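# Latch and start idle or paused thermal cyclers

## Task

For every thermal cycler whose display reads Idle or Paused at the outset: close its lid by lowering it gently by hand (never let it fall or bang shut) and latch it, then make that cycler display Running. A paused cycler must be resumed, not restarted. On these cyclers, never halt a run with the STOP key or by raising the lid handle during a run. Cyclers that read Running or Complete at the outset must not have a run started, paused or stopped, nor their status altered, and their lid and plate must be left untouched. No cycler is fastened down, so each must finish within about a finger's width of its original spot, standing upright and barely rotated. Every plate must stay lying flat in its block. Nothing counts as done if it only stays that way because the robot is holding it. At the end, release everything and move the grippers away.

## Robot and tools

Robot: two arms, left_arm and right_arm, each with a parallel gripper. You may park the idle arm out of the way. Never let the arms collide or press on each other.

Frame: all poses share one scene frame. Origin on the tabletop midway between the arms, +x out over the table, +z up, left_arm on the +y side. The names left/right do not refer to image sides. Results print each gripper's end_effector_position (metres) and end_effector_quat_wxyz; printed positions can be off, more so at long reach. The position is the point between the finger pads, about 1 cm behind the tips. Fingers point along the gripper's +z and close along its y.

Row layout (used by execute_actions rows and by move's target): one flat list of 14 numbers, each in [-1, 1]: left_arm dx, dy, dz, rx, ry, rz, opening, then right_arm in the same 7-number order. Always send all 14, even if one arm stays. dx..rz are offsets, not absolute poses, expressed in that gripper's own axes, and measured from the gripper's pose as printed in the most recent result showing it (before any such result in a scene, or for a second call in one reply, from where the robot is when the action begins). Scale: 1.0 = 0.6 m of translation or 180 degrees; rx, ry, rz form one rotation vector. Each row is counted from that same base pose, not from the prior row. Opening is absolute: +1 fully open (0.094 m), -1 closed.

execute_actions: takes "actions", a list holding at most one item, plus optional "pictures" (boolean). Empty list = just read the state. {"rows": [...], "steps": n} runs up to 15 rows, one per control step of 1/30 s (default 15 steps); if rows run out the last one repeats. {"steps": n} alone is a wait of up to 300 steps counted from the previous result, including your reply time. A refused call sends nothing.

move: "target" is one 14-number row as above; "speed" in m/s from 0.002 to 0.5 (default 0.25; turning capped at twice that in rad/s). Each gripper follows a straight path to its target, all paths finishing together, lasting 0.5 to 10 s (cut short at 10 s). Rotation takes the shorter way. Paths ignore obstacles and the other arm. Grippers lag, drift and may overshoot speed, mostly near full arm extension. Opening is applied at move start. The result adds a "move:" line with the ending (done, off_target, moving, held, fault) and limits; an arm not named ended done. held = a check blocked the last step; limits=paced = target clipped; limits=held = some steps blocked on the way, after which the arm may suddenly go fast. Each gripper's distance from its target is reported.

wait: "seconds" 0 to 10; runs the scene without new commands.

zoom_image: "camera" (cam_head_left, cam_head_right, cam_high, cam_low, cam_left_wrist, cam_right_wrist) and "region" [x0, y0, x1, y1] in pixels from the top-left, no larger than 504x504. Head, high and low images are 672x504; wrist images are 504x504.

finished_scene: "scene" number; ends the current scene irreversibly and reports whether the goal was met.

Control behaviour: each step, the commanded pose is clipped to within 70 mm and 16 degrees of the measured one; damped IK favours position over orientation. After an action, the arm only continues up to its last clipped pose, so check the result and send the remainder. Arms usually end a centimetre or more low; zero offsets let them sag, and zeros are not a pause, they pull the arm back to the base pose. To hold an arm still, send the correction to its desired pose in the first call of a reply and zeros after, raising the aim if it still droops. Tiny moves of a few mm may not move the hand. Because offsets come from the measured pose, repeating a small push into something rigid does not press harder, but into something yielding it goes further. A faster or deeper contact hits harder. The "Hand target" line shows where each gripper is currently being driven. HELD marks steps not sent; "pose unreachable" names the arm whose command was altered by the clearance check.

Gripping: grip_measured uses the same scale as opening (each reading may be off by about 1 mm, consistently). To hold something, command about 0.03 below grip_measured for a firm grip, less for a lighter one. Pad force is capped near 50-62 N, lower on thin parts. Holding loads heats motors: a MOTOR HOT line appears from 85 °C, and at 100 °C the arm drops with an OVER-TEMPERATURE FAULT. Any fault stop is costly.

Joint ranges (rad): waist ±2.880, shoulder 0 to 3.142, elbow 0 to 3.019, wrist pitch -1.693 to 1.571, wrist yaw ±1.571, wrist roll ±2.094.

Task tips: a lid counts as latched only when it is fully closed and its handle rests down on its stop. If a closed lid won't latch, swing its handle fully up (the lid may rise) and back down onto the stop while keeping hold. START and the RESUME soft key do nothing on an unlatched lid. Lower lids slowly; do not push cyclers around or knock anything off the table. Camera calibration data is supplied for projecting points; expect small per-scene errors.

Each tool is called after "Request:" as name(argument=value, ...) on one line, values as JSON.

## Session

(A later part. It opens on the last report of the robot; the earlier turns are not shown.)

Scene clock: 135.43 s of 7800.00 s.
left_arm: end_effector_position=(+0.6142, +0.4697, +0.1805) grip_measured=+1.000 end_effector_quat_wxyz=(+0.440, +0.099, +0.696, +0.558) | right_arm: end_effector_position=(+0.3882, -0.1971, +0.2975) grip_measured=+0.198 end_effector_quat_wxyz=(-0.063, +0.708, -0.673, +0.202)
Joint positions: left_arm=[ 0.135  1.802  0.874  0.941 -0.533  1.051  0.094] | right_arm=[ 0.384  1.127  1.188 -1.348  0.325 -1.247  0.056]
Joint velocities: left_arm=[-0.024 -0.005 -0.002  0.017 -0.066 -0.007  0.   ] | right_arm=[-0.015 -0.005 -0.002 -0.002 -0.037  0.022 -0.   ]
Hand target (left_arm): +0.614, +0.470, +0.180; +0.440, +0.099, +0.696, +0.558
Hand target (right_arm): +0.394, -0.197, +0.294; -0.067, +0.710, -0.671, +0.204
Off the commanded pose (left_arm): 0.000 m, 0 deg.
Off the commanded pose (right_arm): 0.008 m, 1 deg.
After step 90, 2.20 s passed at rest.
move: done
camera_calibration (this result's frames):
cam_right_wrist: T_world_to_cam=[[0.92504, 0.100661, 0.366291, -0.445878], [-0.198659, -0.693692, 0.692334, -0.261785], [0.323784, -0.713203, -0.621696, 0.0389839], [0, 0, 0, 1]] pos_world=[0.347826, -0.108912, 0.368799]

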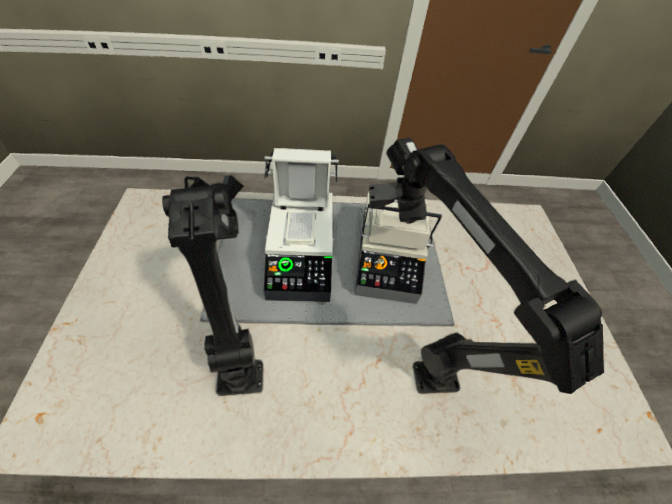

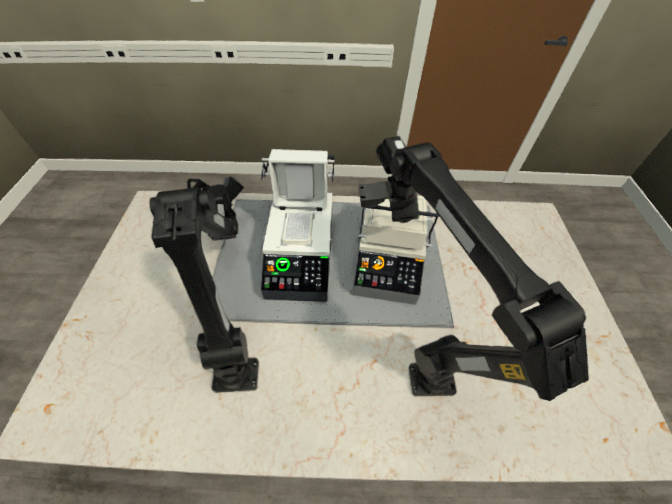

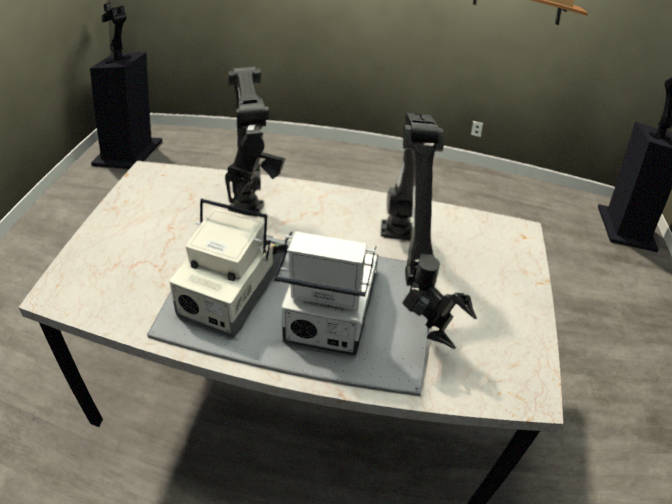

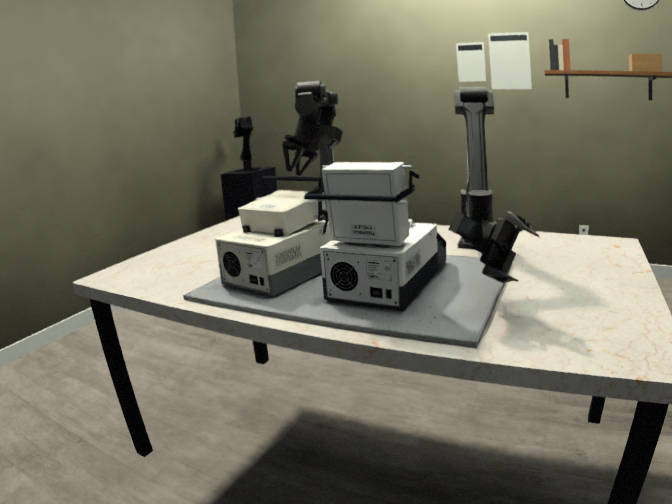

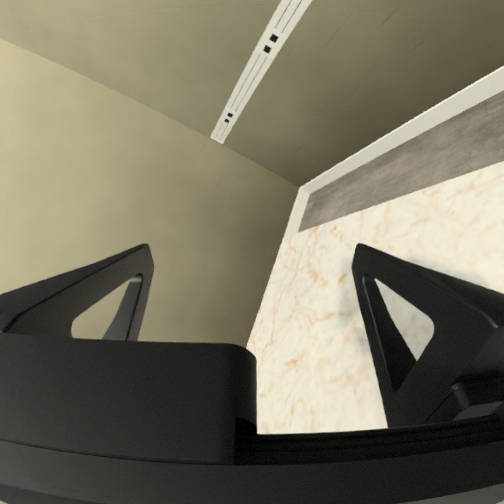

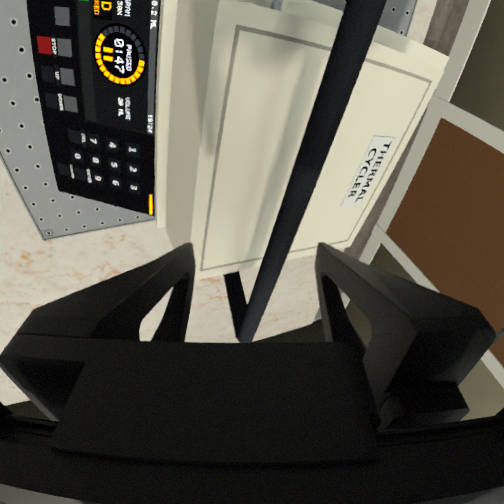

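Request:
move(target=[0,0,0,0,0,0,1, -0.01,0,0.06,0,0,0,0.2], speed=0.05)

Request:
move(target=[0,0,0,0,0,0,1, 0,0,0,0,0,0,-0.7])

Request:
move(target=[0,0,0,0,0,0,1, 0,-0.08,0,0,0,0,-0.7], speed=0.04)

Scene clock: 141.77 s of 7800.00 s.
left_arm: end_effector_position=(+0.6142, +0.4697, +0.1805) grip_measured=+1.000 end_effector_quat_wxyz=(+0.440, +0.099, +0.696, +0.558) | right_arm: end_effector_position=(+0.3952, -0.1970, +0.2685) grip_measured=+0.198 end_effector_quat_wxyz=(-0.062, +0.706, -0.676, +0.202)
Joint positions: left_arm=[ 0.135  1.802  0.874  0.941 -0.533  1.051  0.094] | right_arm=[ 0.376  1.145  1.126 -1.27   0.324 -1.248  0.056]
Joint velocities: left_arm=[ 0.005  0.015 -0.017 -0.002 -0.051 -0.037  0.   ] | right_arm=[ 0.015  0.005  0.002  0.002  0.007  0.066 -0.   ]
Hand target (left_arm): +0.614, +0.470, +0.180; +0.440, +0.099, +0.696, +0.558
Hand target (right_arm): +0.401, -0.197, +0.264; -0.063, +0.708, -0.673, +0.202
Off the commanded pose (left_arm): 0.000 m, 0 deg.
Off the commanded pose (right_arm): 0.008 m, 0 deg.
After step 90, 2.30 s passed at rest.
move: done
camera_calibration (this result's frames):
cam_right_wrist: T_world_to_cam=[[0.926365, 0.094523, 0.364572, -0.44311], [-0.202048, -0.692185, 0.692861, -0.238701], [0.317842, -0.715503, -0.622118, 0.0208103], [0, 0, 0, 1]] pos_world=[0.355639, -0.108451, 0.339878]

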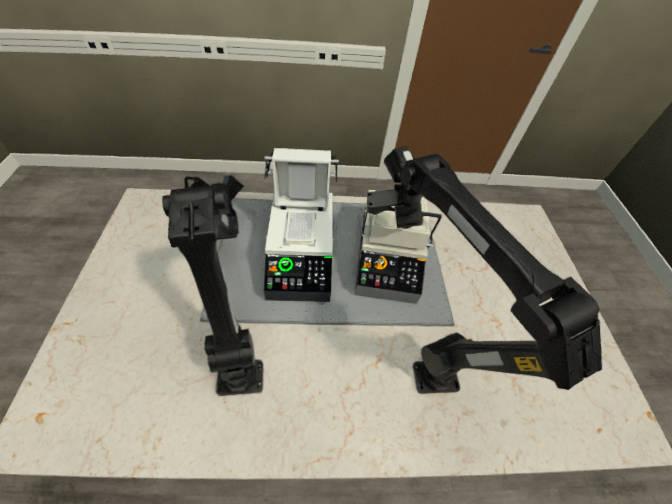

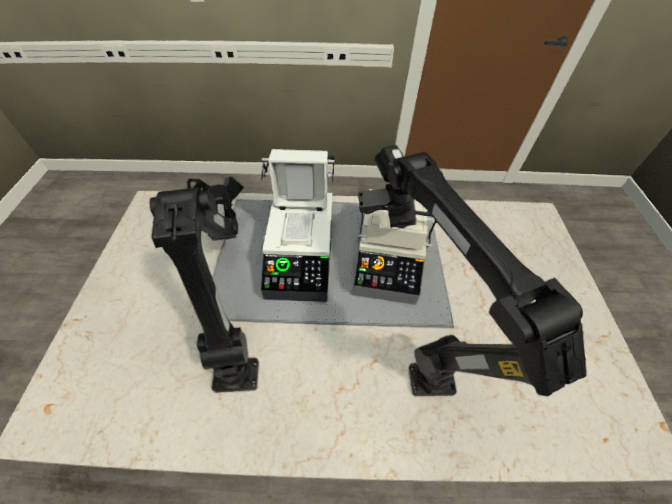

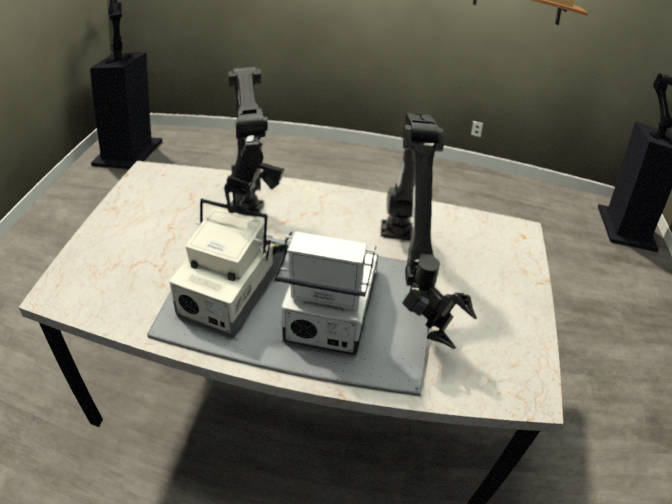

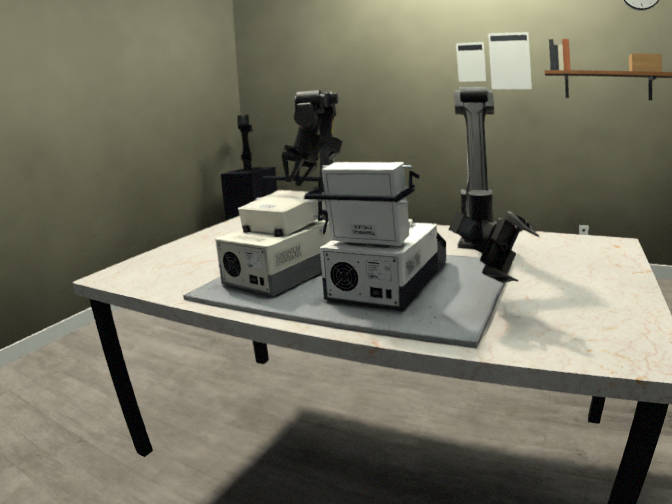

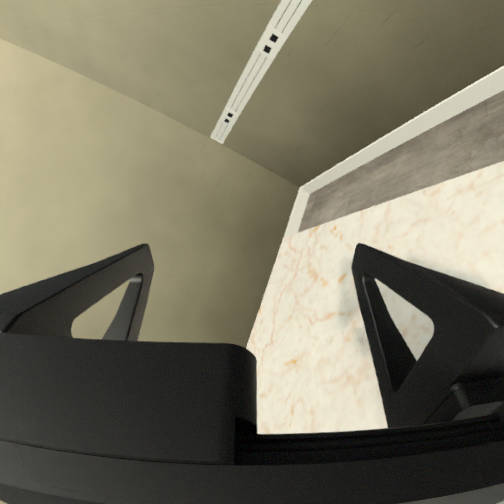

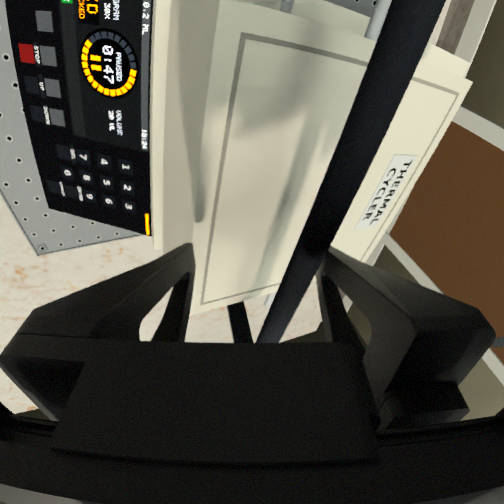

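Scene clock: 142.27 s of 7800.00 s.
left_arm: end_effector_position=(+0.6142, +0.4697, +0.1805) grip_measured=+1.000 end_effector_quat_wxyz=(+0.440, +0.099, +0.696, +0.558) | right_arm: end_effector_position=(+0.3952, -0.1970, +0.2685) grip_measured=-0.685 end_effector_quat_wxyz=(-0.065, +0.696, -0.686, +0.201)
Joint positions: left_arm=[ 0.135  1.802  0.874  0.941 -0.533  1.051  0.094] | right_arm=[ 0.376  1.145  1.126 -1.27   0.324 -1.218  0.015]
Joint velocities: left_arm=[-0.005  0.005  0.017 -0.007 -0.022  0.051  0.   ] | right_arm=[-0.005  0.005 -0.007 -0.002  0.022 -0.007  0.   ]
Hand target (left_arm): +0.614, +0.470, +0.180; +0.440, +0.099, +0.696, +0.558
Hand target (right_arm): +0.395, -0.197, +0.268; -0.062, +0.706, -0.676, +0.202
Off the commanded pose (left_arm): 0.000 m, 0 deg.
Off the commanded pose (right_arm): 0.000 m, 2 deg.
move: done
camera_calibration (this result's frames):
cam_right_wrist: T_world_to_cam=[[0.926497, 0.064631, 0.37071, -0.450698], [-0.225205, -0.694008, 0.683839, -0.227484], [0.301473, -0.71706, -0.628441, 0.0286715], [0, 0, 0, 1]] pos_world=[0.357696, -0.108188, 0.340659]

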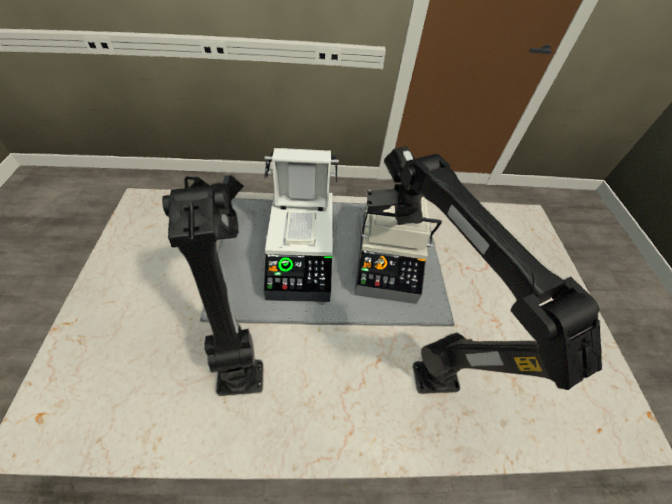

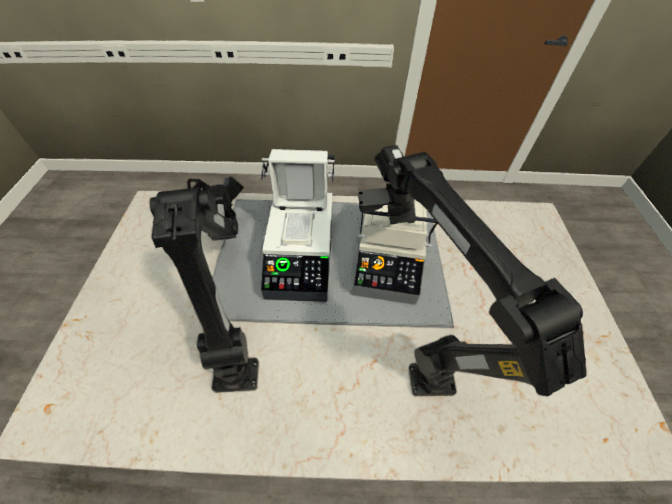

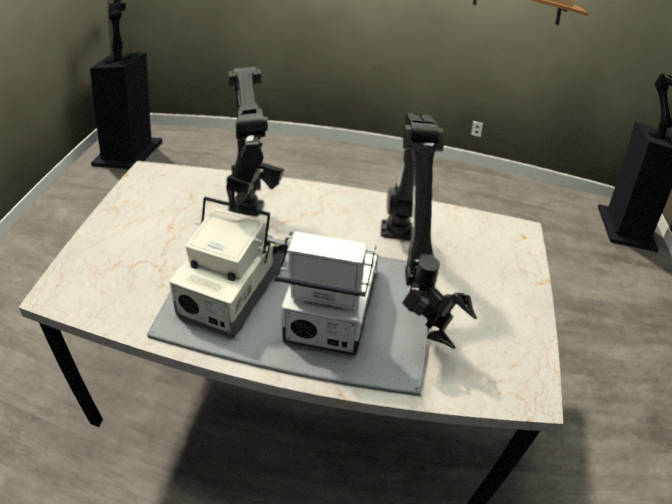

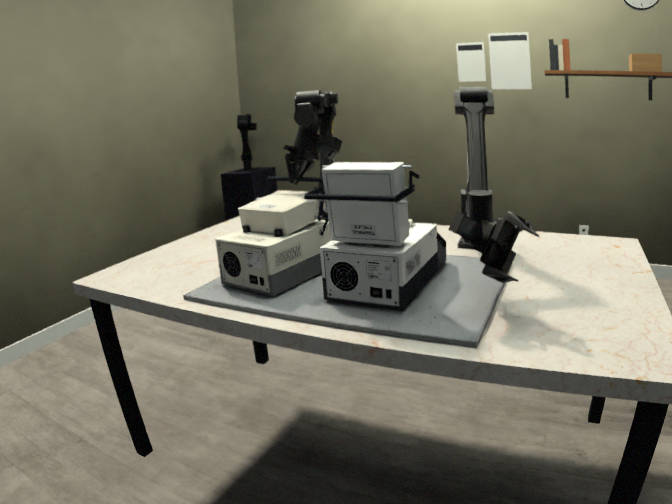

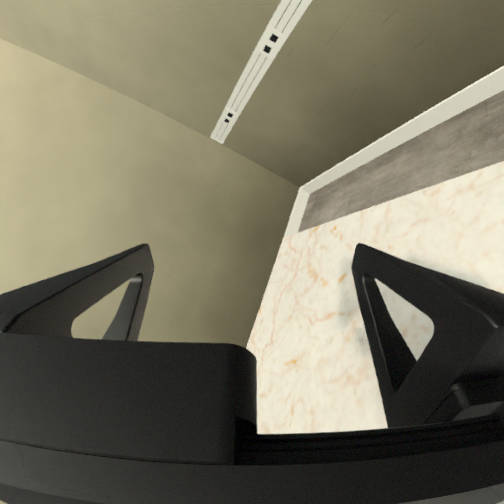

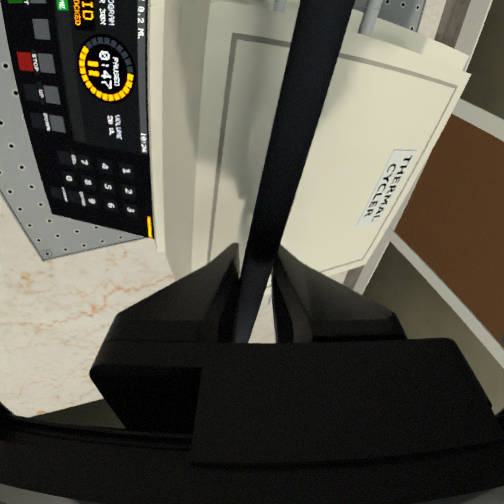

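Scene clock: 143.77 s of 7800.00 s.
left_arm: end_effector_position=(+0.6142, +0.4697, +0.1805) grip_measured=+1.000 end_effector_quat_wxyz=(+0.440, +0.099, +0.696, +0.558) | right_arm: end_effector_position=(+0.4263, -0.2015, +0.2751) grip_measured=-0.692 end_effector_quat_wxyz=(-0.060, +0.681, -0.701, +0.201)
Joint positions: left_arm=[ 0.135  1.802  0.874  0.941 -0.533  1.051  0.094] | right_arm=[ 0.334  1.225  1.207 -1.274  0.321 -1.216  0.014]
Joint velocities: left_arm=[-0.005 -0.015  0.012 -0.007  0.11   0.022  0.   ] | right_arm=[-0.005 -0.005 -0.007  0.012  0.007 -0.007  0.   ]
Hand target (left_arm): +0.614, +0.470, +0.180; +0.440, +0.099, +0.696, +0.558
Hand target (right_arm): +0.439, -0.194, +0.286; -0.065, +0.695, -0.687, +0.202
Off the commanded pose (left_arm): 0.000 m, 0 deg.
Off the commanded pose (right_arm): 0.019 m, 2 deg.
move: off_target (right_arm)
camera_calibration (this result's frames):
cam_right_wrist: T_world_to_cam=[[0.929568, 0.0240204, 0.367866, -0.490336], [-0.252698, -0.685036, 0.683279, -0.214455], [0.268414, -0.728113, -0.630718, 0.0326778], [0, 0, 0, 1]] pos_world=[0.392837, -0.111338, 0.347521]

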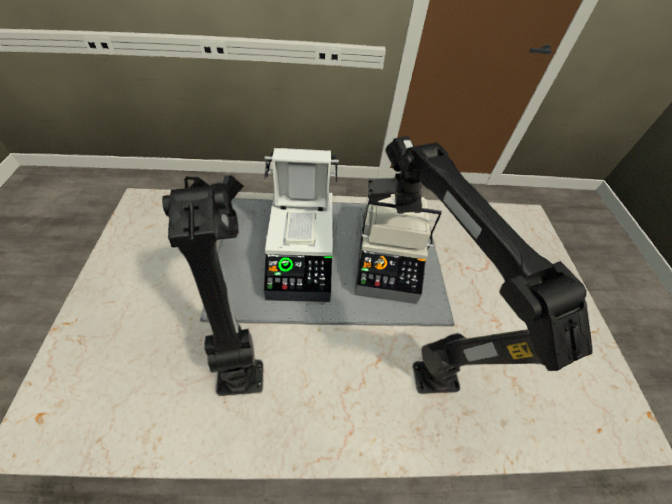

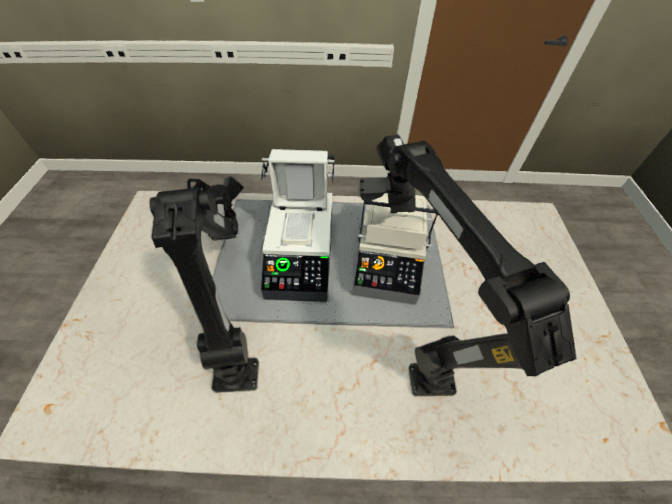

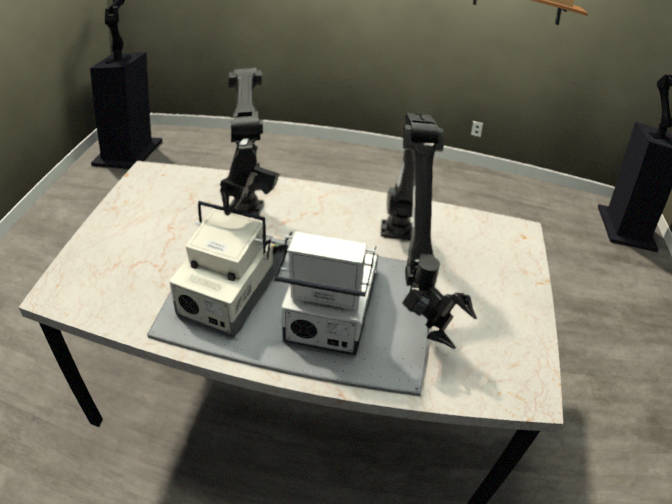

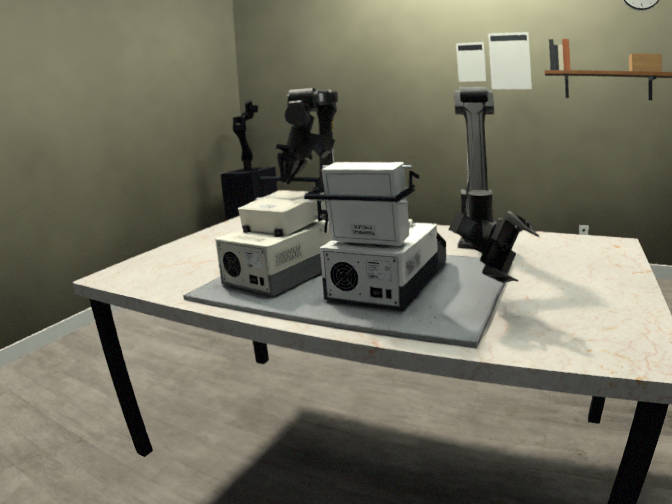

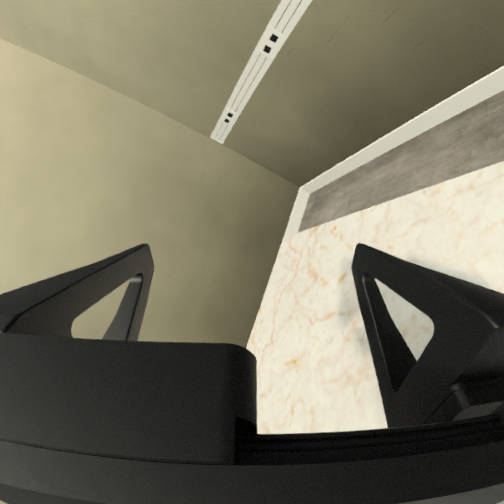

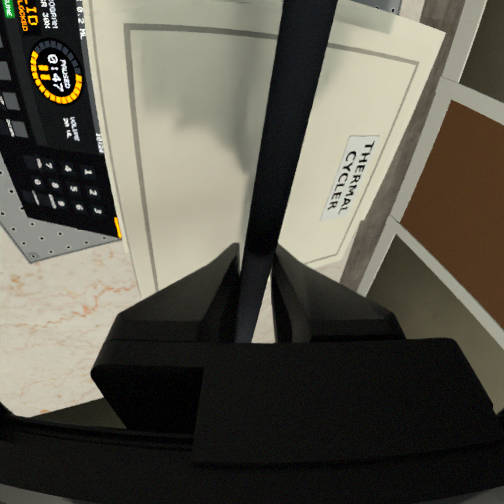

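Request:
move(target=[0,0,0,0,0,0,1, 0,0.11,-0.02,0.04,0,0,-0.7], speed=0.04)

Request:
move(target=[0,0,0,0,0,0,1, 0,0.085,0.02,0.08,0,0,-0.7], speed=0.04)

Request:
move(target=[0,0,0,0,0,0,1, 0,0.07,0.04,0.08,0,0,-0.7], speed=0.04)

Scene clock: 154.60 s of 7800.00 s.
left_arm: end_effector_position=(+0.6142, +0.4697, +0.1805) grip_measured=+1.000 end_effector_quat_wxyz=(+0.440, +0.099, +0.696, +0.558) | right_arm: end_effector_position=(+0.3765, -0.1957, +0.2591) grip_measured=-0.693 end_effector_quat_wxyz=(-0.110, +0.669, -0.694, +0.242)
Joint positions: left_arm=[ 0.135  1.802  0.874  0.941 -0.533  1.051  0.094] | right_arm=[ 0.432  1.039  0.997 -1.153  0.395 -1.141  0.014]
Joint velocities: left_arm=[-0.015 -0.005  0.007  0.017  0.037 -0.022  0.   ] | right_arm=[-0.005 -0.015 -0.002 -0.007  0.007  0.081 -0.001]
Hand target (left_arm): +0.614, +0.470, +0.180; +0.440, +0.099, +0.696, +0.558
Hand target (right_arm): +0.362, -0.200, +0.262; -0.104, +0.675, -0.688, +0.244
Off the commanded pose (left_arm): 0.000 m, 0 deg.
Off the commanded pose (right_arm): 0.017 m, 1 deg.
After step 90, 5.90 s passed at rest.
move: off_target (right_arm)
camera_calibration (this result's frames):
cam_right_wrist: T_world_to_cam=[[0.872995, 0.0287484, 0.486881, -0.44696], [-0.334082, -0.692053, 0.639884, -0.171621], [0.355343, -0.721274, -0.594555, -0.000561939], [0, 0, 0, 1]] pos_world=[0.333058, -0.106327, 0.327099]

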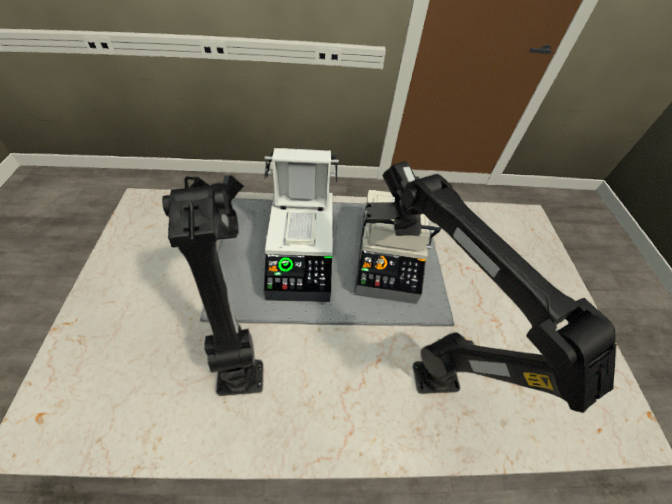

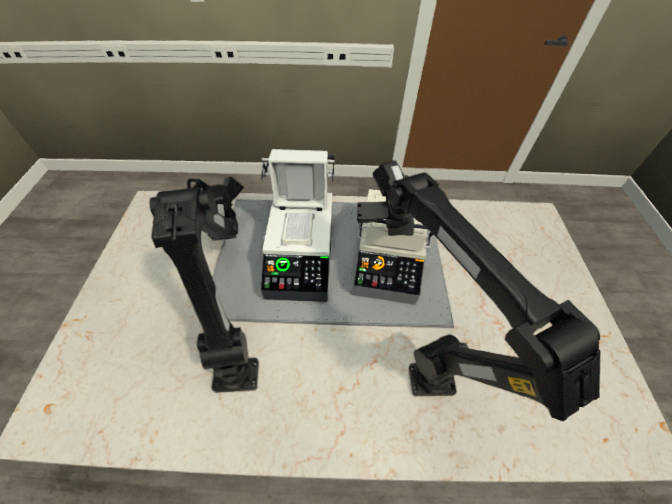

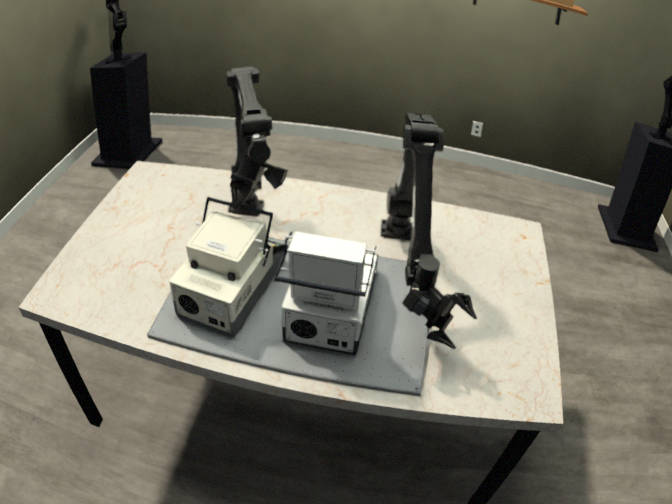

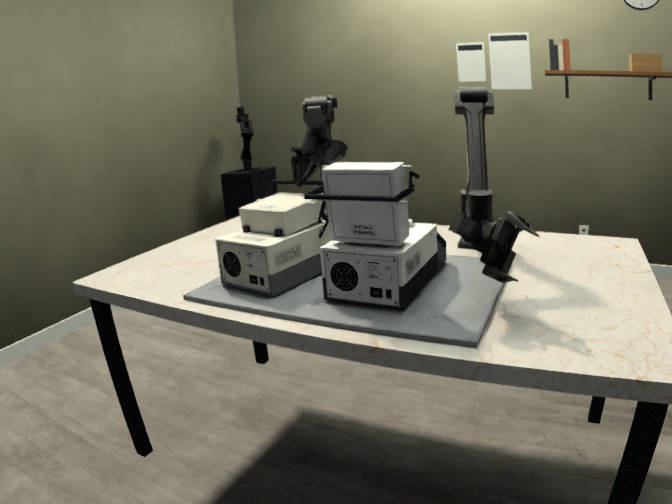

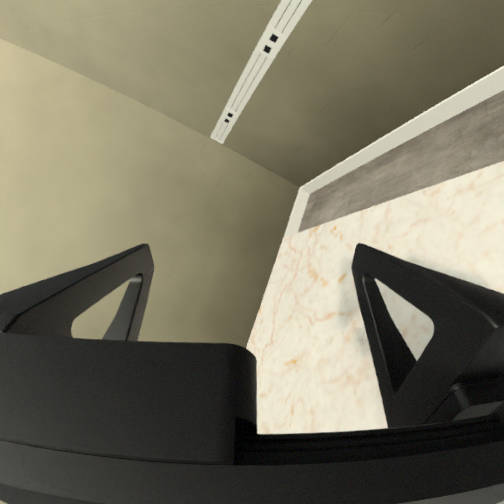

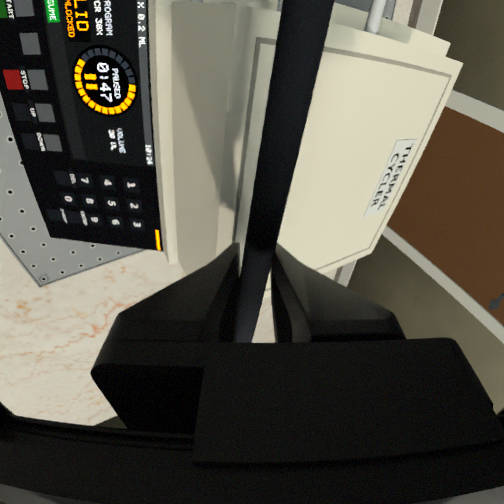

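Scene clock: 157.97 s of 7800.00 s.
left_arm: end_effector_position=(+0.6142, +0.4697, +0.1805) grip_measured=+1.000 end_effector_quat_wxyz=(+0.440, +0.099, +0.696, +0.558) | right_arm: end_effector_position=(+0.3515, -0.1921, +0.2327) grip_measured=-0.694 end_effector_quat_wxyz=(-0.209, +0.640, -0.664, +0.325)
Joint positions: left_arm=[ 0.135  1.802  0.874  0.941 -0.533  1.051  0.094] | right_arm=[ 0.546  0.844  0.727 -0.845  0.547 -1.125  0.014]
Joint velocities: left_arm=[-0.005 -0.005  0.017  0.002  0.051 -0.037  0.   ] | right_arm=[-0.015 -0.005  0.007 -0.022  0.066 -0.022  0.   ]
Hand target (left_arm): +0.614, +0.470, +0.180; +0.440, +0.099, +0.696, +0.558
Hand target (right_arm): +0.338, -0.199, +0.224; -0.194, +0.649, -0.659, +0.327
Off the commanded pose (left_arm): 0.000 m, 0 deg.
Off the commanded pose (right_arm): 0.018 m, 2 deg.
move: off_target (right_arm)
camera_calibration (this result's frames):
cam_right_wrist: T_world_to_cam=[[0.71013, 0.0457416, 0.702583, -0.402026], [-0.471954, -0.709577, 0.523221, -0.0883832], [0.52247, -0.703142, -0.482304, -0.0861828], [0, 0, 0, 1]] pos_world=[0.288806, -0.104924, 0.287134]

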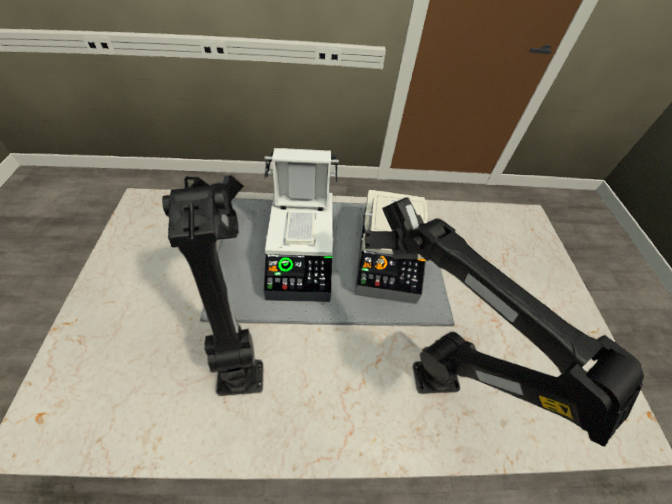

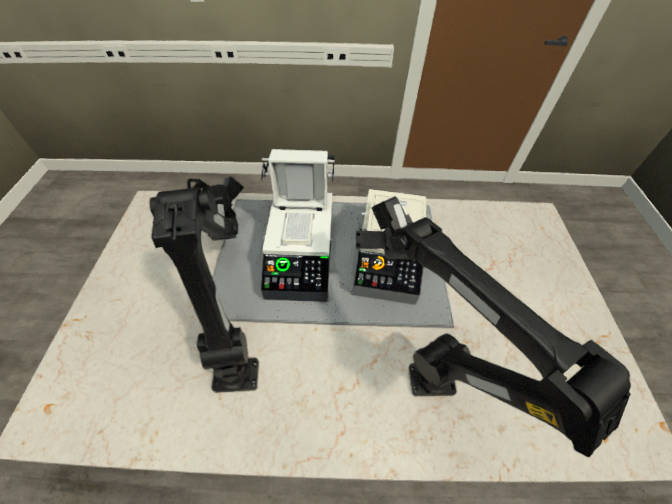

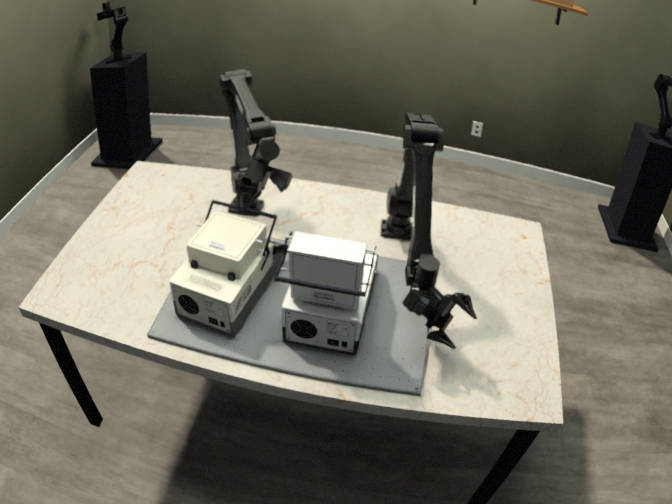

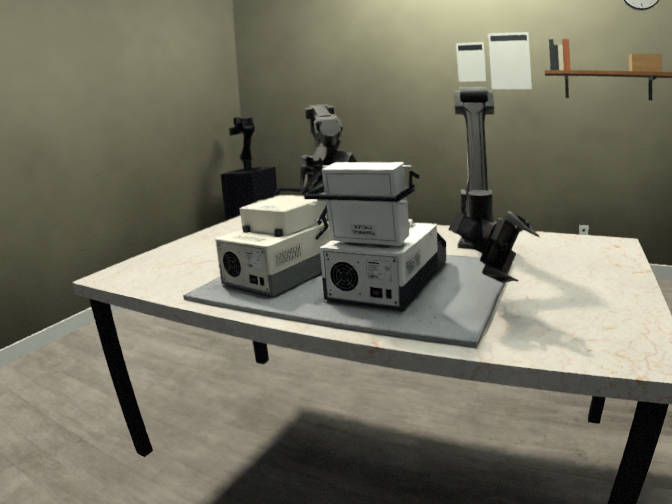

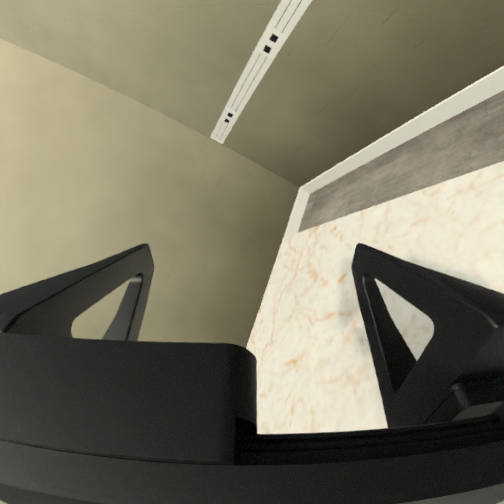

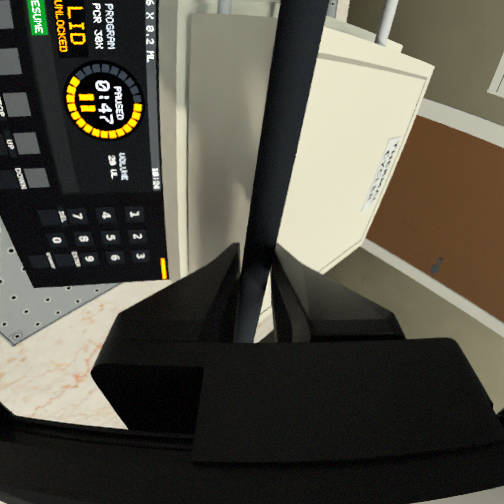

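Scene clock: 161.43 s of 7800.00 s.
left_arm: end_effector_position=(+0.6142, +0.4697, +0.1805) grip_measured=+1.000 end_effector_quat_wxyz=(+0.440, +0.099, +0.696, +0.558) | right_arm: end_effector_position=(+0.3431, -0.1912, +0.2124) grip_measured=-0.697 end_effector_quat_wxyz=(+0.319, -0.588, +0.626, -0.401)
Joint positions: left_arm=[ 0.135  1.802  0.874  0.941 -0.533  1.051  0.094] | right_arm=[ 0.628  0.707  0.473 -0.431  0.692 -1.19   0.014]
Joint velocities: left_arm=[-0.005 -0.015 -0.022  0.002 -0.007 -0.007  0.   ] | right_arm=[-0.015  0.005  0.002 -0.017 -0.066 -0.051 -0.001]
Hand target (left_arm): +0.614, +0.470, +0.180; +0.440, +0.099, +0.696, +0.558
Hand target (right_arm): +0.337, -0.198, +0.187; -0.288, +0.608, -0.620, +0.404
Off the commanded pose (left_arm): 0.000 m, 0 deg.
Off the commanded pose (right_arm): 0.027 m, 4 deg.
move: off_target (right_arm)
camera_calibration (this result's frames):
cam_right_wrist: T_world_to_cam=[[0.475213, 0.0283134, 0.879415, -0.342066], [-0.585498, -0.735893, 0.34008, -0.0082485], [0.656784, -0.676506, -0.333128, -0.16361], [0, 0, 0, 1]] pos_world=[0.265181, -0.107068, 0.24912]

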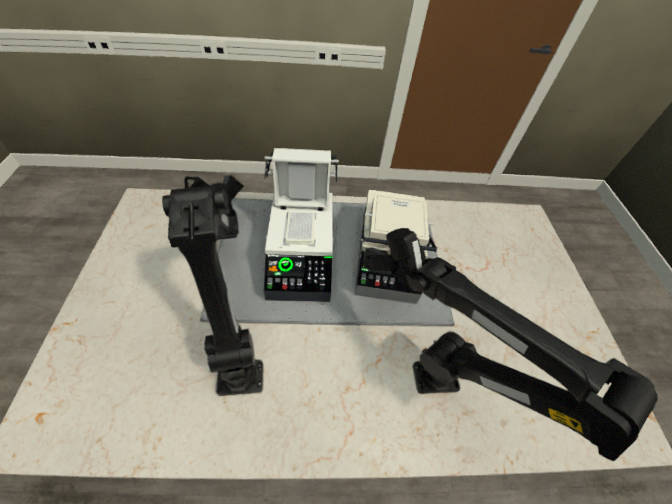

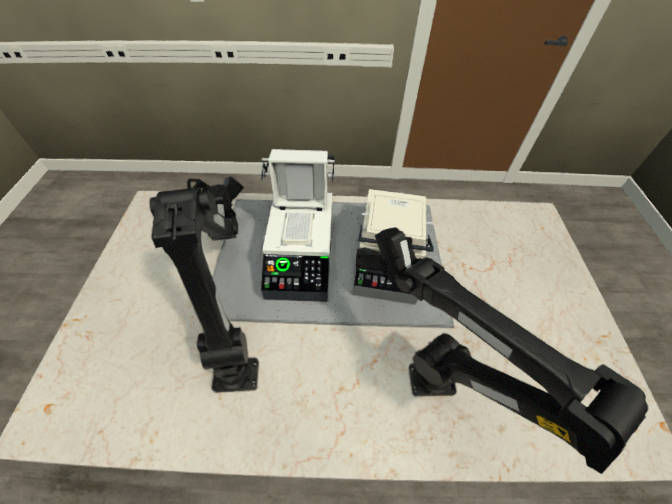

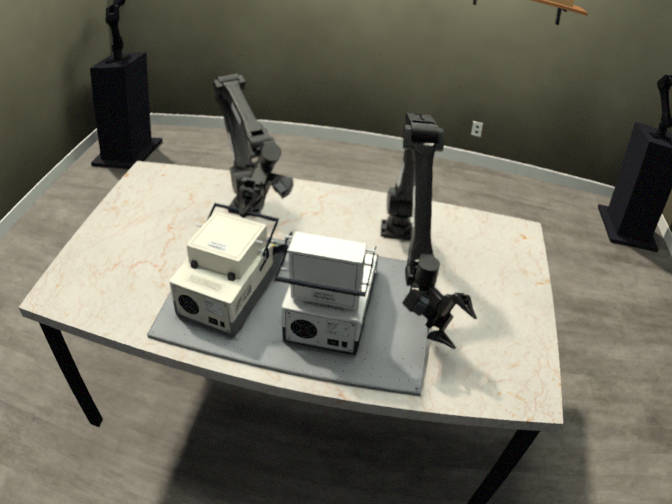

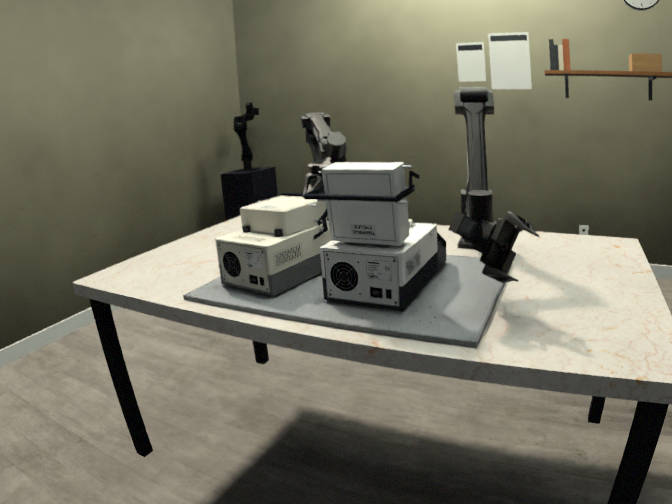

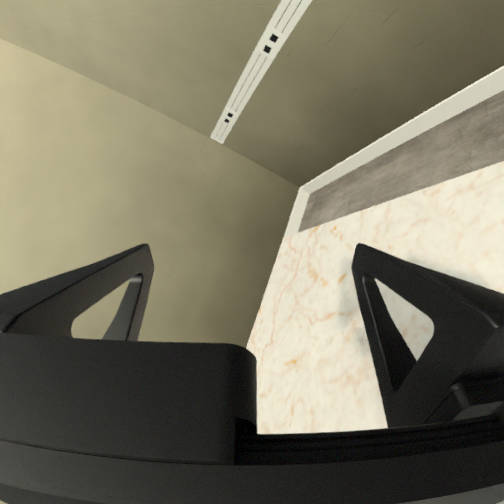

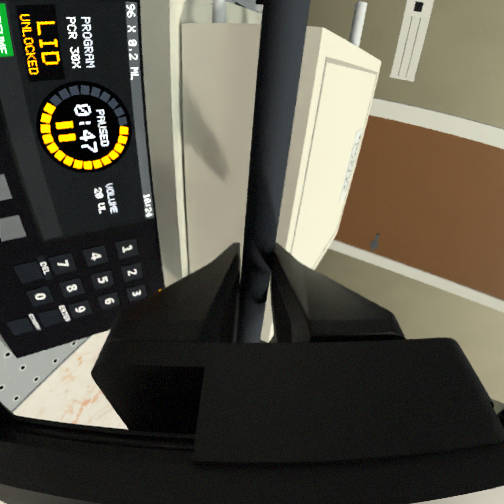

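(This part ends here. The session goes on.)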